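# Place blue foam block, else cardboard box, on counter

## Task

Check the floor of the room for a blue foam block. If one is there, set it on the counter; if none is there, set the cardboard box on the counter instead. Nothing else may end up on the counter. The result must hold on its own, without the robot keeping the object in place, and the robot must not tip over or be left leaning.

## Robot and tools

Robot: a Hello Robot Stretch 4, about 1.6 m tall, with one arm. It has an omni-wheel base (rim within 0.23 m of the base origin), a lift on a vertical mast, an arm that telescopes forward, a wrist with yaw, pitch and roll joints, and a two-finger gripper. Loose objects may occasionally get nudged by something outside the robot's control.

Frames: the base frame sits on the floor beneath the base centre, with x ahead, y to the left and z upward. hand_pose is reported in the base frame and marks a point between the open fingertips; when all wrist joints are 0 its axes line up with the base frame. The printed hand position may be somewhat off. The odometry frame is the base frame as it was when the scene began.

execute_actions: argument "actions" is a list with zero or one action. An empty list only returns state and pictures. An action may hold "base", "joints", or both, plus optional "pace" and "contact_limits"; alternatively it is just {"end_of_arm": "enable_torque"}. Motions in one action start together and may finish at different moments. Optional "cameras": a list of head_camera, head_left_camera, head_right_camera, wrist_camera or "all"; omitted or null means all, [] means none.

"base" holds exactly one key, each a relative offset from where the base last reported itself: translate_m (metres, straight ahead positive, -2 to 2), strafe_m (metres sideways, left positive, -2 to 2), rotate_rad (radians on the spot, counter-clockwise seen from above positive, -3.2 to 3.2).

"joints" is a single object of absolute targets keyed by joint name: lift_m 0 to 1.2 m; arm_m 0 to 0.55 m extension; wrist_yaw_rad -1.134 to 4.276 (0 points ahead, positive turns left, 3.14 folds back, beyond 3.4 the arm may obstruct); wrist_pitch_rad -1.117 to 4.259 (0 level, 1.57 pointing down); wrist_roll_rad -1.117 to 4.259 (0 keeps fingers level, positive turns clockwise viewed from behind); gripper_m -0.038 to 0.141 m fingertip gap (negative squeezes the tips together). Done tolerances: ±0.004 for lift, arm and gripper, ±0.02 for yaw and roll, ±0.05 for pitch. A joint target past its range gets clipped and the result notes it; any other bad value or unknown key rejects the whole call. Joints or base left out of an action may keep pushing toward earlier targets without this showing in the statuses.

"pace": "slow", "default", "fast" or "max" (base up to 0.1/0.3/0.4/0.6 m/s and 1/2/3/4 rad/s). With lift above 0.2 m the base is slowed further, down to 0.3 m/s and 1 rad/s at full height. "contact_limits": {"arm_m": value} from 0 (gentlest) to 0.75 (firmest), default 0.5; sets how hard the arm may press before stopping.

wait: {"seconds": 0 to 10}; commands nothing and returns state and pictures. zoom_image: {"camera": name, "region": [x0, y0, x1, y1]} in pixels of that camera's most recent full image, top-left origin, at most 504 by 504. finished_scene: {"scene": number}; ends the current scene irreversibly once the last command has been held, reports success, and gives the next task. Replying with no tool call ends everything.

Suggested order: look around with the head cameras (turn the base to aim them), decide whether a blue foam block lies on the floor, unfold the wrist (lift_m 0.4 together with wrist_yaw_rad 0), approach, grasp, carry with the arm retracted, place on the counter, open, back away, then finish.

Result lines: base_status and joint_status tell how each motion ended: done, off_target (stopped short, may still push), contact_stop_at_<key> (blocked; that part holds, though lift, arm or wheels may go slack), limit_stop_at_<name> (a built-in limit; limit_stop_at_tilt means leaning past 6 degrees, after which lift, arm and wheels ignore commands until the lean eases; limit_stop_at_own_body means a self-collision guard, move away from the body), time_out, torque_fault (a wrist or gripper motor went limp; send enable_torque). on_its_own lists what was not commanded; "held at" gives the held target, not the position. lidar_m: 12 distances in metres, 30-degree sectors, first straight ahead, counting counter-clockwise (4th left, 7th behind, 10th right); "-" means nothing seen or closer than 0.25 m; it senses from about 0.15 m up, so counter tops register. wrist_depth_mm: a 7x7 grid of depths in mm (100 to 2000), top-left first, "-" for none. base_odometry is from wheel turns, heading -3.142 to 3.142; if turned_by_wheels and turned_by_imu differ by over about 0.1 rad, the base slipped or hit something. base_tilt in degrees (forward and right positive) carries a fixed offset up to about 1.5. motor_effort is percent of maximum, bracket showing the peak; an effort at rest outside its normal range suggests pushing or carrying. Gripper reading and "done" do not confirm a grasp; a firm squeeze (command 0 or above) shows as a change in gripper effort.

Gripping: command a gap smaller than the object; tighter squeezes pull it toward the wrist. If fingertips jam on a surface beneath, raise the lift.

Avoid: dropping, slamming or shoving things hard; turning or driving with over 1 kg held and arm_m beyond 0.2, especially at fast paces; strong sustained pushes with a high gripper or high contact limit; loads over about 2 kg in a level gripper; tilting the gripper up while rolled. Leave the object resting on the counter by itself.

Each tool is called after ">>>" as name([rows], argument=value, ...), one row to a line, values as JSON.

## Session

>>> execute_actions(actions=[])

Scene clock: 0.00 s.
base_odometry: x=+0.000 y=+0.000 heading=+0.000 (m, m, rad; odometry frame)
turned_by_wheels: +0.000 (rad since the last result)
turned_by_imu: +0.000 (rad since the last result)
base_tilt: forward=-0.3 right=-0.2 (deg)
lidar_m: 0.91 0.88 0.92 1.25 2.58 2.67 1.21 1.13 1.19 1.21 1.15 1.20
base_status: not commanded
joint_positions: lift_m=+0.147 arm_m=+0.002 wrist_yaw_rad=+3.226 wrist_pitch_rad=-0.012 wrist_roll_rad=+0.011 gripper_m=+0.057
joint_status: not commanded
motor_effort: lift_m=+21 arm_m=-1 wrist_yaw_rad=-1 wrist_pitch_rad=-4 wrist_roll_rad=-2 gripper_m=-4 wheel_0=+1 wheel_1=+0 wheel_2=-1 (%)
hand_pose: x=-0.1214 y=+0.0629 z=+0.3289 quat_wxyz=(-0.042, +0.006, +0.006, +0.999) (m; base frame)
wrist_depth_mm: - 136 135 - - - - / - - 133 - - - - / - 105 132 - - - - / - 117 133 - - - - / 187 1138 1281 - - - - / 212 1160 212 1430 219 1576 1576 / 212 842 904 157 891 976 976
pictures: head_camera, head_left_camera, head_right_camera, wrist_camera
Images, in order (width x height): head_camera 420x560, head_left_camera 420x672, head_right_camera 420x672, wrist_camera 616x392.

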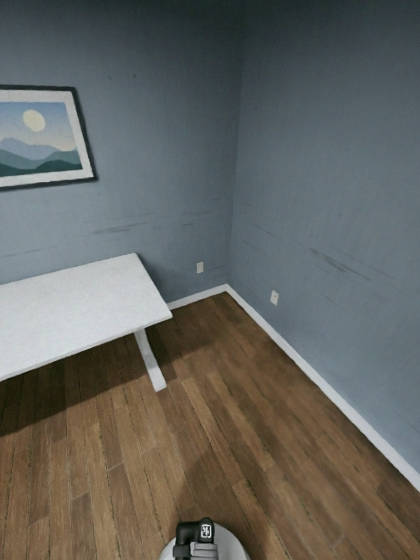

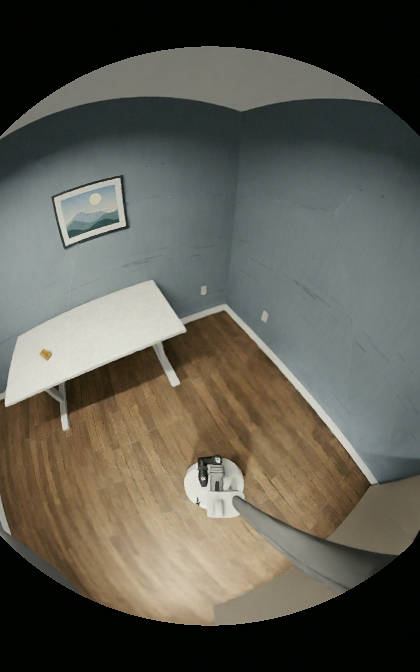

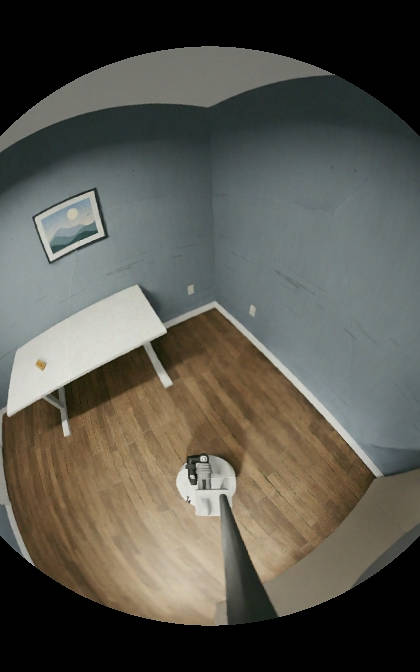

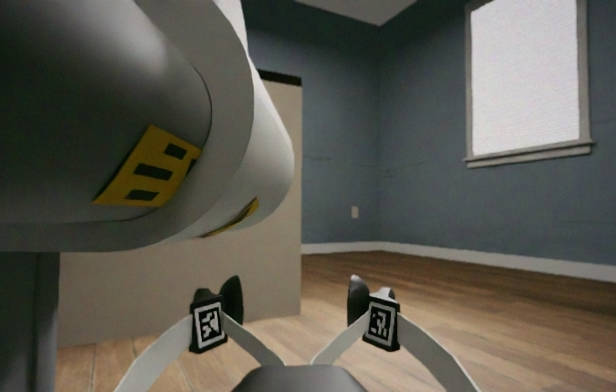

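>>> execute_actions([
  {"base":{"rotate_rad":2.75},"pace":"fast"},
], cameras=["head_left_camera"])

>>> execute_actions([
  {"base":{"translate_m":1.7},"pace":"max"},
], cameras=[])

>>> execute_actions([
  {"base":{"rotate_rad":1.0},"pace":"fast"},
], cameras=["head_left_camera"])

>>> execute_actions([
  {"base":{"translate_m":1.15},"joints":{"lift_m":0.4,"wrist_yaw_rad":0,"gripper_m":0.14},"pace":"max"},
], cameras=[])

>>> execute_actions([
  {"base":{"rotate_rad":1.4},"joints":{"wrist_pitch_rad":0.8},"pace":"fast"},
])

Scene clock: 2.50 s.
base_odometry: x=+0.000 y=+0.000 heading=+2.750 (m, m, rad; odometry frame)
turned_by_wheels: +2.750 (rad since the last result)
turned_by_imu: +2.829 (rad since the last result)
base_tilt: forward=-0.3 right=-0.1 (deg)
lidar_m: 2.79 1.14 1.14 1.24 1.17 1.15 1.27 0.91 0.87 0.99 1.48 2.57
base_status: done
joint_positions: lift_m=+0.147 arm_m=+0.002 wrist_yaw_rad=+3.225 wrist_pitch_rad=-0.012 wrist_roll_rad=+0.011 gripper_m=+0.057
joint_status: not commanded
motor_effort: lift_m=+21(21) arm_m=+0(1) wrist_yaw_rad=-1(1) wrist_pitch_rad=-4(5) wrist_roll_rad=-1(1) gripper_m=-2(3) wheel_0=-1(9) wheel_1=+1(8) wheel_2=+0(14) (%)
hand_pose: x=-0.1214 y=+0.0629 z=+0.3289 quat_wxyz=(-0.042, +0.006, +0.006, +0.999) (m; base frame)
wrist_depth_mm: - 136 135 1661 1366 1160 1008 / - - 133 1661 1336 1182 1025 / - 106 132 1537 1366 1160 1025 / - 117 132 1576 1336 1160 1008 / 187 1661 1983 1618 1336 1160 1008 / 212 1499 213 1499 219 1138 991 / 212 842 904 157 904 976 946
pictures: head_left_camera
Images, in order (width x height): head_left_camera 420x672.

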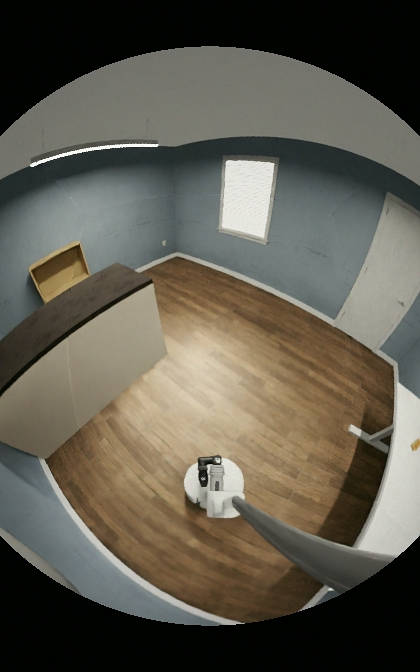

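Scene clock: 6.90 s.
base_odometry: x=-1.572 y=+0.648 heading=+2.750 (m, m, rad; odometry frame)
turned_by_wheels: +0.000 (rad since the last result)
turned_by_imu: +0.005 (rad since the last result)
base_tilt: forward=-0.3 right=-0.2 (deg)
lidar_m: 1.31 2.03 1.93 0.86 0.67 0.89 2.75 1.99 1.96 1.55 1.24 1.19
base_status: done
joint_positions: lift_m=+0.147 arm_m=+0.002 wrist_yaw_rad=+3.225 wrist_pitch_rad=-0.012 wrist_roll_rad=+0.011 gripper_m=+0.057
joint_status: not commanded
motor_effort: lift_m=+21(21) arm_m=-1(0) wrist_yaw_rad=-1(1) wrist_pitch_rad=-4(5) wrist_roll_rad=+0(0) gripper_m=-1(2) wheel_0=+0(8) wheel_1=-1(7) wheel_2=+1(17) (%)
hand_pose: x=-0.1214 y=+0.0629 z=+0.3289 quat_wxyz=(-0.042, +0.006, +0.006, +0.999) (m; base frame)
wrist_depth_mm: - 136 135 - - - - / - - 133 - - - - / - 105 132 - - - - / - 117 132 - - - - / 187 - - - - - - / 212 1576 213 1537 219 1576 1576 / 212 831 904 157 904 976 976
pictures: none
No camera images: the call's "cameras" was empty. Leave "cameras" out to get every camera's image.

Scene clock: 8.33 s.
base_odometry: x=-1.572 y=+0.648 heading=-2.533 (m, m, rad; odometry frame)
turned_by_wheels: +1.000 (rad since the last result)
turned_by_imu: +1.029 (rad since the last result)
base_tilt: forward=-0.3 right=-0.2 (deg)
lidar_m: 1.99 0.87 0.68 0.69 2.69 1.99 1.95 1.60 1.25 1.19 1.29 1.99
base_status: done
joint_positions: lift_m=+0.147 arm_m=+0.002 wrist_yaw_rad=+3.225 wrist_pitch_rad=-0.012 wrist_roll_rad=+0.011 gripper_m=+0.057
joint_status: not commanded
motor_effort: lift_m=+21(21) arm_m=+0(1) wrist_yaw_rad=-2(1) wrist_pitch_rad=-4(4) wrist_roll_rad=+0(1) gripper_m=-1(5) wheel_0=-1(8) wheel_1=+1(10) wheel_2=+0(10) (%)
hand_pose: x=-0.1214 y=+0.0629 z=+0.3289 quat_wxyz=(-0.042, +0.006, +0.006, +0.999) (m; base frame)
wrist_depth_mm: - 135 135 - - - - / - - 133 - - - - / - 105 132 - - - - / - 117 132 - - - - / 187 1863 - - - - - / 212 1576 212 1537 219 1576 1576 / 212 831 891 157 904 976 976
pictures: head_left_camera
Images, in order (width x height): head_left_camera 420x672.

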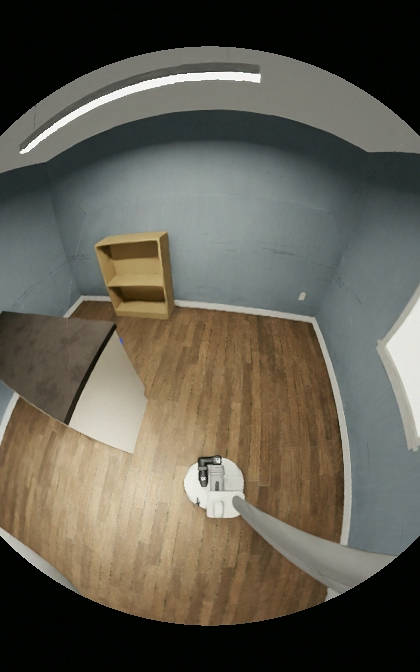

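Scene clock: 11.80 s.
base_odometry: x=-2.515 y=-0.009 heading=-2.533 (m, m, rad; odometry frame)
turned_by_wheels: +0.000 (rad since the last result)
turned_by_imu: +0.003 (rad since the last result)
base_tilt: forward=-0.3 right=-0.2 (deg)
lidar_m: 0.85 0.85 0.89 1.30 0.70 0.88 3.81 1.72 1.35 1.35 1.12 0.88
base_status: done
joint_positions: lift_m=+0.400 arm_m=+0.002 wrist_yaw_rad=+0.000 wrist_pitch_rad=-0.012 wrist_roll_rad=+0.011 gripper_m=+0.140
joint_status: all done
motor_effort: lift_m=+23(28) arm_m=-1(1) wrist_yaw_rad=-2(10) wrist_pitch_rad=-4(4) wrist_roll_rad=-2(1) gripper_m=+0(3) wheel_0=+2(9) wheel_1=+1(9) wheel_2=+2(16) (%)
hand_pose: x=+0.4619 y=-0.0873 z=+0.5816 quat_wxyz=(+1.000, +0.005, -0.006, +0.000) (m; base frame)
wrist_depth_mm: 683 676 654 640 634 621 609 / 676 668 654 640 627 621 615 / 683 661 647 640 627 615 603 / 668 661 654 634 615 615 597 / 668 654 640 627 621 609 597 / 668 201 640 627 621 597 603 / 654 654 634 148 609 597 585
pictures: none
No camera images: the call's "cameras" was empty. Leave "cameras" out to get every camera's image.

Scene clock: 13.47 s.
base_odometry: x=-2.515 y=-0.009 heading=-1.133 (m, m, rad; odometry frame)
turned_by_wheels: +1.400 (rad since the last result)
turned_by_imu: +1.440 (rad since the last result)
base_tilt: forward=-0.3 right=-0.2 (deg)
lidar_m: 2.14 0.70 0.76 3.11 2.02 1.38 1.34 1.29 0.90 0.85 0.89 0.83
base_status: done
joint_positions: lift_m=+0.400 arm_m=+0.002 wrist_yaw_rad=+0.000 wrist_pitch_rad=+0.801 wrist_roll_rad=+0.011 gripper_m=+0.140
joint_status: all done
motor_effort: lift_m=+22(23) arm_m=-1(1) wrist_yaw_rad=-1(3) wrist_pitch_rad=-1(2) wrist_roll_rad=-1(0) gripper_m=-1(4) wheel_0=-1(12) wheel_1=+1(10) wheel_2=+2(12) (%)
hand_pose: x=+0.3741 y=-0.0874 z=+0.3709 quat_wxyz=(+0.921, +0.005, +0.390, -0.002) (m; base frame)
wrist_depth_mm: 946 1397 1499 1499 1537 1182 946 / 1025 1138 1182 1205 1205 1025 931 / 931 960 960 976 991 891 831 / 788 809 809 820 831 798 691 / 691 699 707 715 715 723 691 / 615 202 621 627 621 627 647 / 554 544 549 148 564 564 580
pictures: head_camera, head_left_camera, head_right_camera, wrist_camera
Images, in order (width x height): head_camera 420x560, head_left_camera 420x672, head_right_camera 420x672, wrist_camera 616x392.

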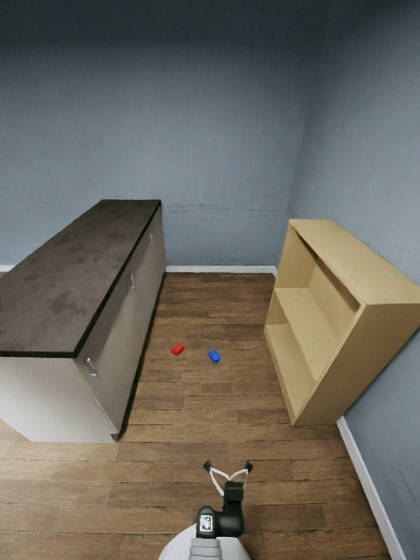

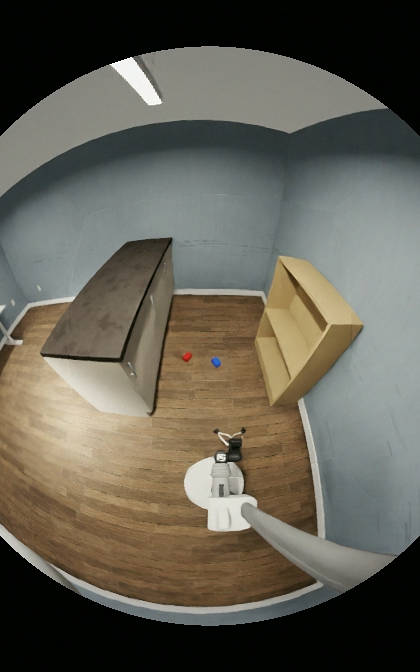

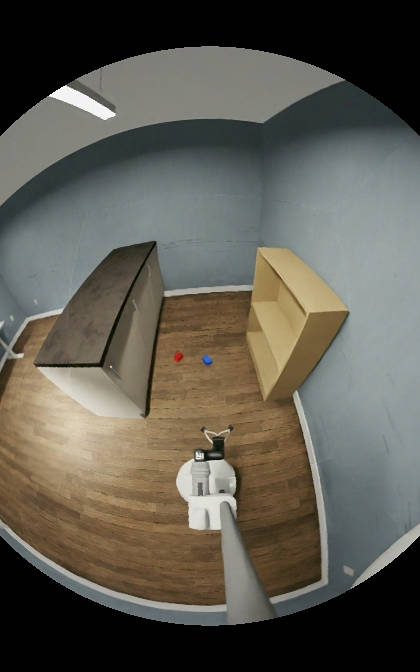

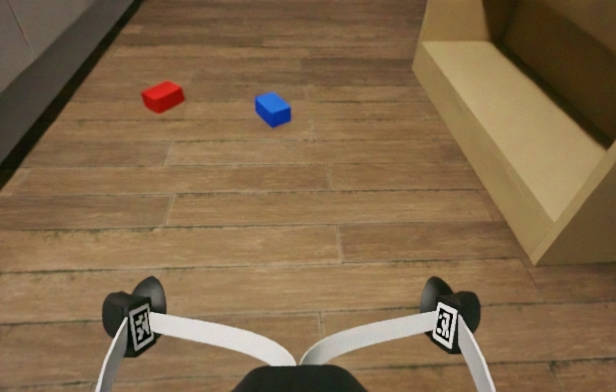

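>>> execute_actions([
  {"base":{"translate_m":0.46},"joints":{"wrist_pitch_rad":1.4,"wrist_roll_rad":-0.5,"arm_m":0.5,"lift_m":0.27},"pace":"fast"},
], cameras=["wrist_camera"])

>>> execute_actions([
  {"base":{"strafe_m":0.07},"joints":{"lift_m":0.23}},
], cameras=["wrist_camera"])

Scene clock: 16.10 s.
base_odometry: x=-2.320 y=-0.426 heading=-1.132 (m, m, rad; odometry frame)
turned_by_wheels: +0.001 (rad since the last result)
turned_by_imu: +0.002 (rad since the last result)
base_tilt: forward=-0.3 right=-0.2 (deg)
lidar_m: 1.91 0.73 0.49 0.46 2.72 1.92 1.79 1.24 0.88 0.82 0.55 0.71
base_status: done
joint_positions: lift_m=+0.270 arm_m=+0.499 wrist_yaw_rad=+0.000 wrist_pitch_rad=+1.400 wrist_roll_rad=-0.500 gripper_m=+0.140
joint_status: all done
motor_effort: lift_m=+18(21) arm_m=+7(9) wrist_yaw_rad=-3(0) wrist_pitch_rad=+2(3) wrist_roll_rad=+0(6) gripper_m=+1(2) wheel_0=+2(7) wheel_1=+2(7) wheel_2=+3(11) (%)
hand_pose: x=+0.7187 y=-0.0874 z=+0.1642 quat_wxyz=(+0.741, -0.189, +0.624, +0.159) (m; base frame)
wrist_depth_mm: 399 413 424 439 452 466 480 / 392 402 413 427 439 452 466 / 379 392 402 413 427 436 452 / 373 382 389 402 415 427 436 / 362 373 340 392 402 413 424 / 353 201 329 382 389 402 413 / 345 353 359 148 382 392 402
pictures: wrist_camera
Images, in order (width x height): wrist_camera 616x392.

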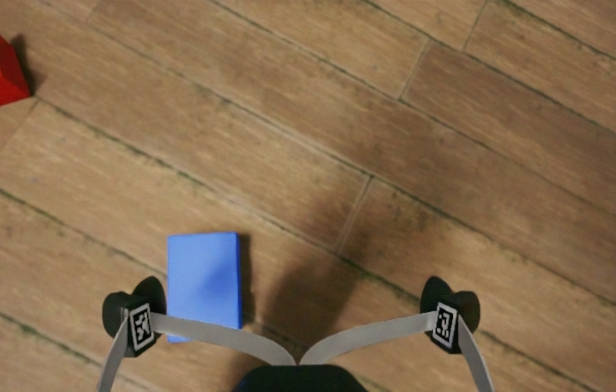

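Scene clock: 17.37 s.
base_odometry: x=-2.256 y=-0.396 heading=-1.132 (m, m, rad; odometry frame)
turned_by_wheels: +0.000 (rad since the last result)
turned_by_imu: +0.000 (rad since the last result)
base_tilt: forward=-0.3 right=-0.1 (deg)
lidar_m: 1.90 0.59 0.42 0.40 2.76 1.91 1.82 1.38 0.95 0.81 0.63 0.83
base_status: done
joint_positions: lift_m=+0.230 arm_m=+0.499 wrist_yaw_rad=+0.000 wrist_pitch_rad=+1.400 wrist_roll_rad=-0.500 gripper_m=+0.140
joint_status: all done
motor_effort: lift_m=+17(18) arm_m=+7(7) wrist_yaw_rad=-3(2) wrist_pitch_rad=+2(2) wrist_roll_rad=+0(1) gripper_m=+1(2) wheel_0=-2(10) wheel_1=+0(11) wheel_2=+0(2) (%)
hand_pose: x=+0.7187 y=-0.0874 z=+0.1242 quat_wxyz=(+0.741, -0.189, +0.624, +0.159) (m; base frame)
wrist_depth_mm: 357 370 382 394 404 418 430 / 314 359 370 382 392 407 415 / 340 351 362 370 382 394 404 / 334 342 349 362 370 384 394 / 325 332 340 353 362 373 382 / 317 200 332 301 345 359 373 / 310 315 322 149 343 349 362
pictures: wrist_camera
Images, in order (width x height): wrist_camera 616x392.

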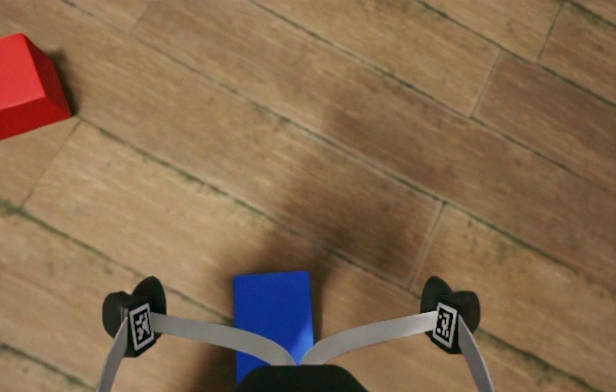

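>>> execute_actions([
  {"joints":{"arm_m":0.465,"lift_m":0.148}},
], cameras=["wrist_camera"])

>>> execute_actions([
  {"joints":{"gripper_m":0.02}},
], cameras=["wrist_camera"])

>>> execute_actions([
  {"joints":{"lift_m":1.17},"pace":"fast"},
], cameras=[])

>>> execute_actions([
  {"base":{"rotate_rad":1.2},"pace":"slow"},
], cameras=["wrist_camera","head_right_camera"])

Scene clock: 18.93 s.
base_odometry: x=-2.256 y=-0.396 heading=-1.132 (m, m, rad; odometry frame)
turned_by_wheels: +0.000 (rad since the last result)
turned_by_imu: +0.000 (rad since the last result)
base_tilt: forward=-0.2 right=-0.2 (deg)
lidar_m: 1.90 0.60 0.42 0.40 2.71 1.92 1.82 1.37 0.94 0.82 0.63 0.82
base_status: not commanded
joint_positions: lift_m=+0.148 arm_m=+0.466 wrist_yaw_rad=+0.000 wrist_pitch_rad=+1.400 wrist_roll_rad=-0.500 gripper_m=+0.140
joint_status: all done
motor_effort: lift_m=+17(17) arm_m=-8(8) wrist_yaw_rad=-1(3) wrist_pitch_rad=+2(0) wrist_roll_rad=+0(2) gripper_m=+1(1) wheel_0=-2(2) wheel_1=+0(0) wheel_2=+0(0) (%)
hand_pose: x=+0.6862 y=-0.0874 z=+0.0422 quat_wxyz=(+0.741, -0.189, +0.624, +0.159) (m; base frame)
wrist_depth_mm: 274 282 293 300 309 320 329 / 267 277 283 293 300 310 319 / 260 268 276 285 293 301 309 / 256 262 268 277 285 291 298 / 249 255 262 224 276 285 293 / 243 202 254 219 266 277 283 / 237 242 247 148 262 267 277
pictures: wrist_camera
Images, in order (width x height): wrist_camera 616x392.

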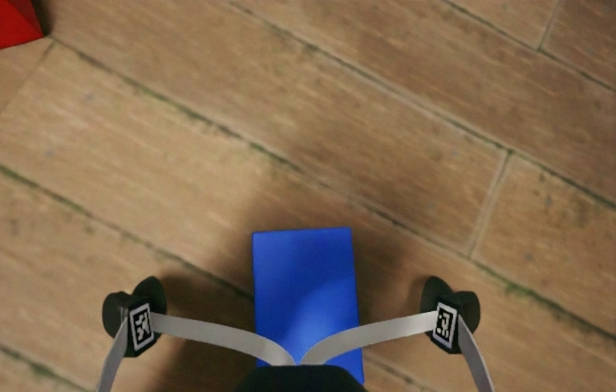

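Scene clock: 21.10 s.
base_odometry: x=-2.256 y=-0.396 heading=-1.132 (m, m, rad; odometry frame)
turned_by_wheels: +0.000 (rad since the last result)
turned_by_imu: +0.000 (rad since the last result)
base_tilt: forward=-0.4 right=-0.2 (deg)
lidar_m: 1.90 0.60 0.41 0.41 2.74 1.92 1.82 1.39 0.96 0.80 0.62 0.82
base_status: not commanded
joint_positions: lift_m=+0.148 arm_m=+0.466 wrist_yaw_rad=+0.000 wrist_pitch_rad=+1.400 wrist_roll_rad=-0.500 gripper_m=+0.020
joint_status: all done
motor_effort: lift_m=+17(17) arm_m=-7(8) wrist_yaw_rad=-2(1) wrist_pitch_rad=+1(1) wrist_roll_rad=+1(0) gripper_m=-20(23) wheel_0=-2(2) wheel_1=+0(0) wheel_2=+0(0) (%)
hand_pose: x=+0.6862 y=-0.0874 z=+0.0422 quat_wxyz=(+0.741, -0.189, +0.624, +0.159) (m; base frame)
wrist_depth_mm: 274 283 291 300 312 319 327 / 268 276 283 291 301 309 319 / 260 270 276 285 293 301 309 / 254 262 270 276 285 293 300 / 250 255 259 214 277 283 293 / 243 249 205 209 206 277 283 / 237 159 245 204 259 265 276
pictures: wrist_camera
Images, in order (width x height): wrist_camera 616x392.

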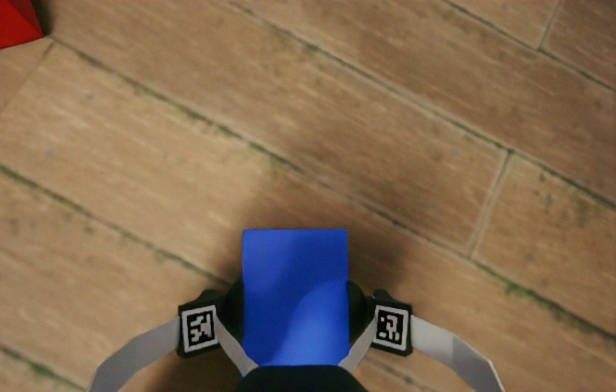

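Scene clock: 24.73 s.
base_odometry: x=-2.256 y=-0.396 heading=-1.132 (m, m, rad; odometry frame)
turned_by_wheels: +0.000 (rad since the last result)
turned_by_imu: +0.000 (rad since the last result)
base_tilt: forward=-0.3 right=-0.2 (deg)
lidar_m: 1.91 0.61 0.42 0.41 2.73 1.91 1.82 1.37 0.95 0.82 0.62 0.81
base_status: not commanded
joint_positions: lift_m=+1.170 arm_m=+0.466 wrist_yaw_rad=+0.000 wrist_pitch_rad=+1.400 wrist_roll_rad=-0.500 gripper_m=+0.020
joint_status: all done
motor_effort: lift_m=+24(27) arm_m=-8(8) wrist_yaw_rad=-2(2) wrist_pitch_rad=+0(1) wrist_roll_rad=+0(0) gripper_m=-22(21) wheel_0=-2(2) wheel_1=+0(0) wheel_2=+0(0) (%)
hand_pose: x=+0.6862 y=-0.0874 z=+1.0636 quat_wxyz=(+0.741, -0.189, +0.624, +0.159) (m; base frame)
wrist_depth_mm: 654 866 1430 1499 1499 1537 1366 / 707 1008 1397 1397 1464 1499 1576 / 788 1138 1366 1397 1397 1430 1464 / 866 1255 1308 1336 1397 1430 1308 / 991 1255 1255 214 1336 1366 1098 / 1182 1205 204 210 206 1229 820 / 1160 159 1182 204 1160 778 788
pictures: none
No camera images: the call's "cameras" was empty. Leave "cameras" out to get every camera's image.

Scene clock: 27.20 s.
base_odometry: x=-2.256 y=-0.396 heading=+0.067 (m, m, rad; odometry frame)
turned_by_wheels: +1.199 (rad since the last result)
turned_by_imu: +1.234 (rad since the last result)
base_tilt: forward=-0.3 right=-0.2 (deg)
lidar_m: 0.40 0.60 2.31 1.84 1.80 1.17 0.90 0.59 0.65 0.99 1.10 0.52
base_status: done
joint_positions: lift_m=+1.170 arm_m=+0.466 wrist_yaw_rad=+0.000 wrist_pitch_rad=+1.400 wrist_roll_rad=-0.500 gripper_m=+0.020
joint_status: not commanded
motor_effort: lift_m=+24(24) arm_m=-7(7) wrist_yaw_rad=-2(1) wrist_pitch_rad=+1(1) wrist_roll_rad=+2(1) gripper_m=-21(21) wheel_0=-3(6) wheel_1=-2(5) wheel_2=-1(4) (%)
hand_pose: x=+0.6861 y=-0.0874 z=+1.0636 quat_wxyz=(+0.741, -0.189, +0.624, +0.159) (m; base frame)
wrist_depth_mm: 1308 399 413 424 439 452 469 / 1281 389 399 413 427 439 452 / 375 379 389 402 413 427 439 / 364 368 382 389 402 413 427 / 353 362 368 215 389 402 415 / 345 353 204 209 206 392 402 / 338 159 347 204 366 377 389
pictures: head_right_camera, wrist_camera
Images, in order (width x height): head_right_camera 420x672, wrist_camera 616x392.

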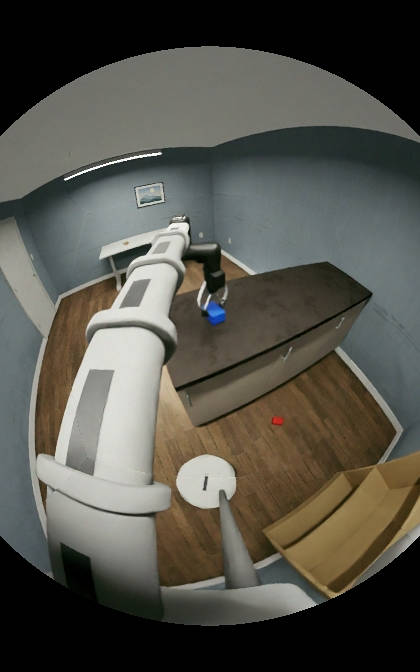

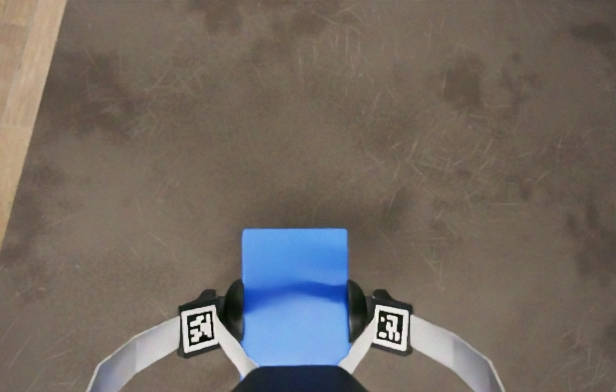

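>>> execute_actions([
  {"joints":{"lift_m":1.06}},
], cameras=[])

>>> execute_actions([
  {"joints":{"gripper_m":0.1}},
], cameras=[])

>>> execute_actions([
  {"joints":{"lift_m":1.15},"pace":"fast"},
], cameras=[])

>>> finished_scene(scene=2)

Scene clock: 28.83 s.
base_odometry: x=-2.256 y=-0.396 heading=+0.067 (m, m, rad; odometry frame)
turned_by_wheels: +0.000 (rad since the last result)
turned_by_imu: +0.000 (rad since the last result)
base_tilt: forward=-0.3 right=-0.2 (deg)
lidar_m: 0.40 0.60 2.35 1.82 1.80 1.16 0.92 0.62 0.65 0.94 1.11 0.52
base_status: not commanded
joint_positions: lift_m=+1.060 arm_m=+0.466 wrist_yaw_rad=+0.000 wrist_pitch_rad=+1.400 wrist_roll_rad=-0.500 gripper_m=+0.020
joint_status: all done
motor_effort: lift_m=+17(22) arm_m=-7(7) wrist_yaw_rad=-2(2) wrist_pitch_rad=+1(0) wrist_roll_rad=+0(0) gripper_m=-25(21) wheel_0=-3(3) wheel_1=-2(2) wheel_2=-1(1) (%)
hand_pose: x=+0.6861 y=-0.0874 z=+0.9542 quat_wxyz=(+0.741, -0.189, +0.624, +0.159) (m; base frame)
wrist_depth_mm: 277 286 291 303 310 320 330 / 270 278 286 294 304 312 322 / 263 271 278 286 294 303 310 / 257 264 272 278 287 296 303 / 251 257 262 215 278 287 296 / 245 251 205 209 206 278 286 / 240 159 246 204 263 267 278
pictures: none
No camera images: the call's "cameras" was empty. Leave "cameras" out to get every camera's image.

Scene clock: 30.47 s.
base_odometry: x=-2.256 y=-0.396 heading=+0.067 (m, m, rad; odometry frame)
turned_by_wheels: +0.000 (rad since the last result)
turned_by_imu: +0.000 (rad since the last result)
base_tilt: forward=-0.3 right=-0.2 (deg)
lidar_m: 0.39 0.60 2.32 1.81 1.81 1.16 0.92 0.63 0.66 0.95 1.11 0.54
base_status: not commanded
joint_positions: lift_m=+1.060 arm_m=+0.466 wrist_yaw_rad=+0.000 wrist_pitch_rad=+1.400 wrist_roll_rad=-0.500 gripper_m=+0.100
joint_status: all done
motor_effort: lift_m=+17(17) arm_m=-7(7) wrist_yaw_rad=-2(2) wrist_pitch_rad=+2(2) wrist_roll_rad=-1(2) gripper_m=+1(24) wheel_0=-4(4) wheel_1=-2(2) wheel_2=-1(1) (%)
hand_pose: x=+0.6861 y=-0.0874 z=+0.9542 quat_wxyz=(+0.741, -0.189, +0.624, +0.159) (m; base frame)
wrist_depth_mm: 277 286 296 303 312 324 330 / 271 278 286 296 303 312 320 / 264 271 278 286 294 304 310 / 257 264 271 277 287 294 303 / 252 257 263 225 278 287 294 / 244 250 217 220 213 279 287 / 241 243 249 148 263 272 278
pictures: none
No camera images: the call's "cameras" was empty. Leave "cameras" out to get every camera's image.

Scene clock: 31.60 s.
base_odometry: x=-2.256 y=-0.396 heading=+0.067 (m, m, rad; odometry frame)
turned_by_wheels: +0.000 (rad since the last result)
turned_by_imu: +0.000 (rad since the last result)
base_tilt: forward=-0.3 right=-0.1 (deg)
lidar_m: 0.40 0.60 2.33 1.82 1.81 1.16 0.91 0.63 0.65 0.96 1.13 0.51
base_status: not commanded
joint_positions: lift_m=+1.150 arm_m=+0.466 wrist_yaw_rad=+0.000 wrist_pitch_rad=+1.400 wrist_roll_rad=-0.500 gripper_m=+0.100
joint_status: all done
motor_effort: lift_m=+24(26) arm_m=-7(7) wrist_yaw_rad=-2(1) wrist_pitch_rad=+2(1) wrist_roll_rad=+0(1) gripper_m=+1(2) wheel_0=-4(3) wheel_1=-2(2) wheel_2=-1(1) (%)
hand_pose: x=+0.6861 y=-0.0874 z=+1.0436 quat_wxyz=(+0.741, -0.189, +0.624, +0.159) (m; base frame)
wrist_depth_mm: 1308 379 389 402 415 433 442 / 364 373 382 392 402 418 427 / 353 362 368 382 392 404 415 / 343 349 359 370 382 392 404 / 334 342 351 317 370 382 389 / 327 334 307 307 212 370 382 / 319 322 332 148 349 362 370
pictures: none
No camera images: the call's "cameras" was empty. Leave "cameras" out to get every camera's image.

The scene is finished: the task was done.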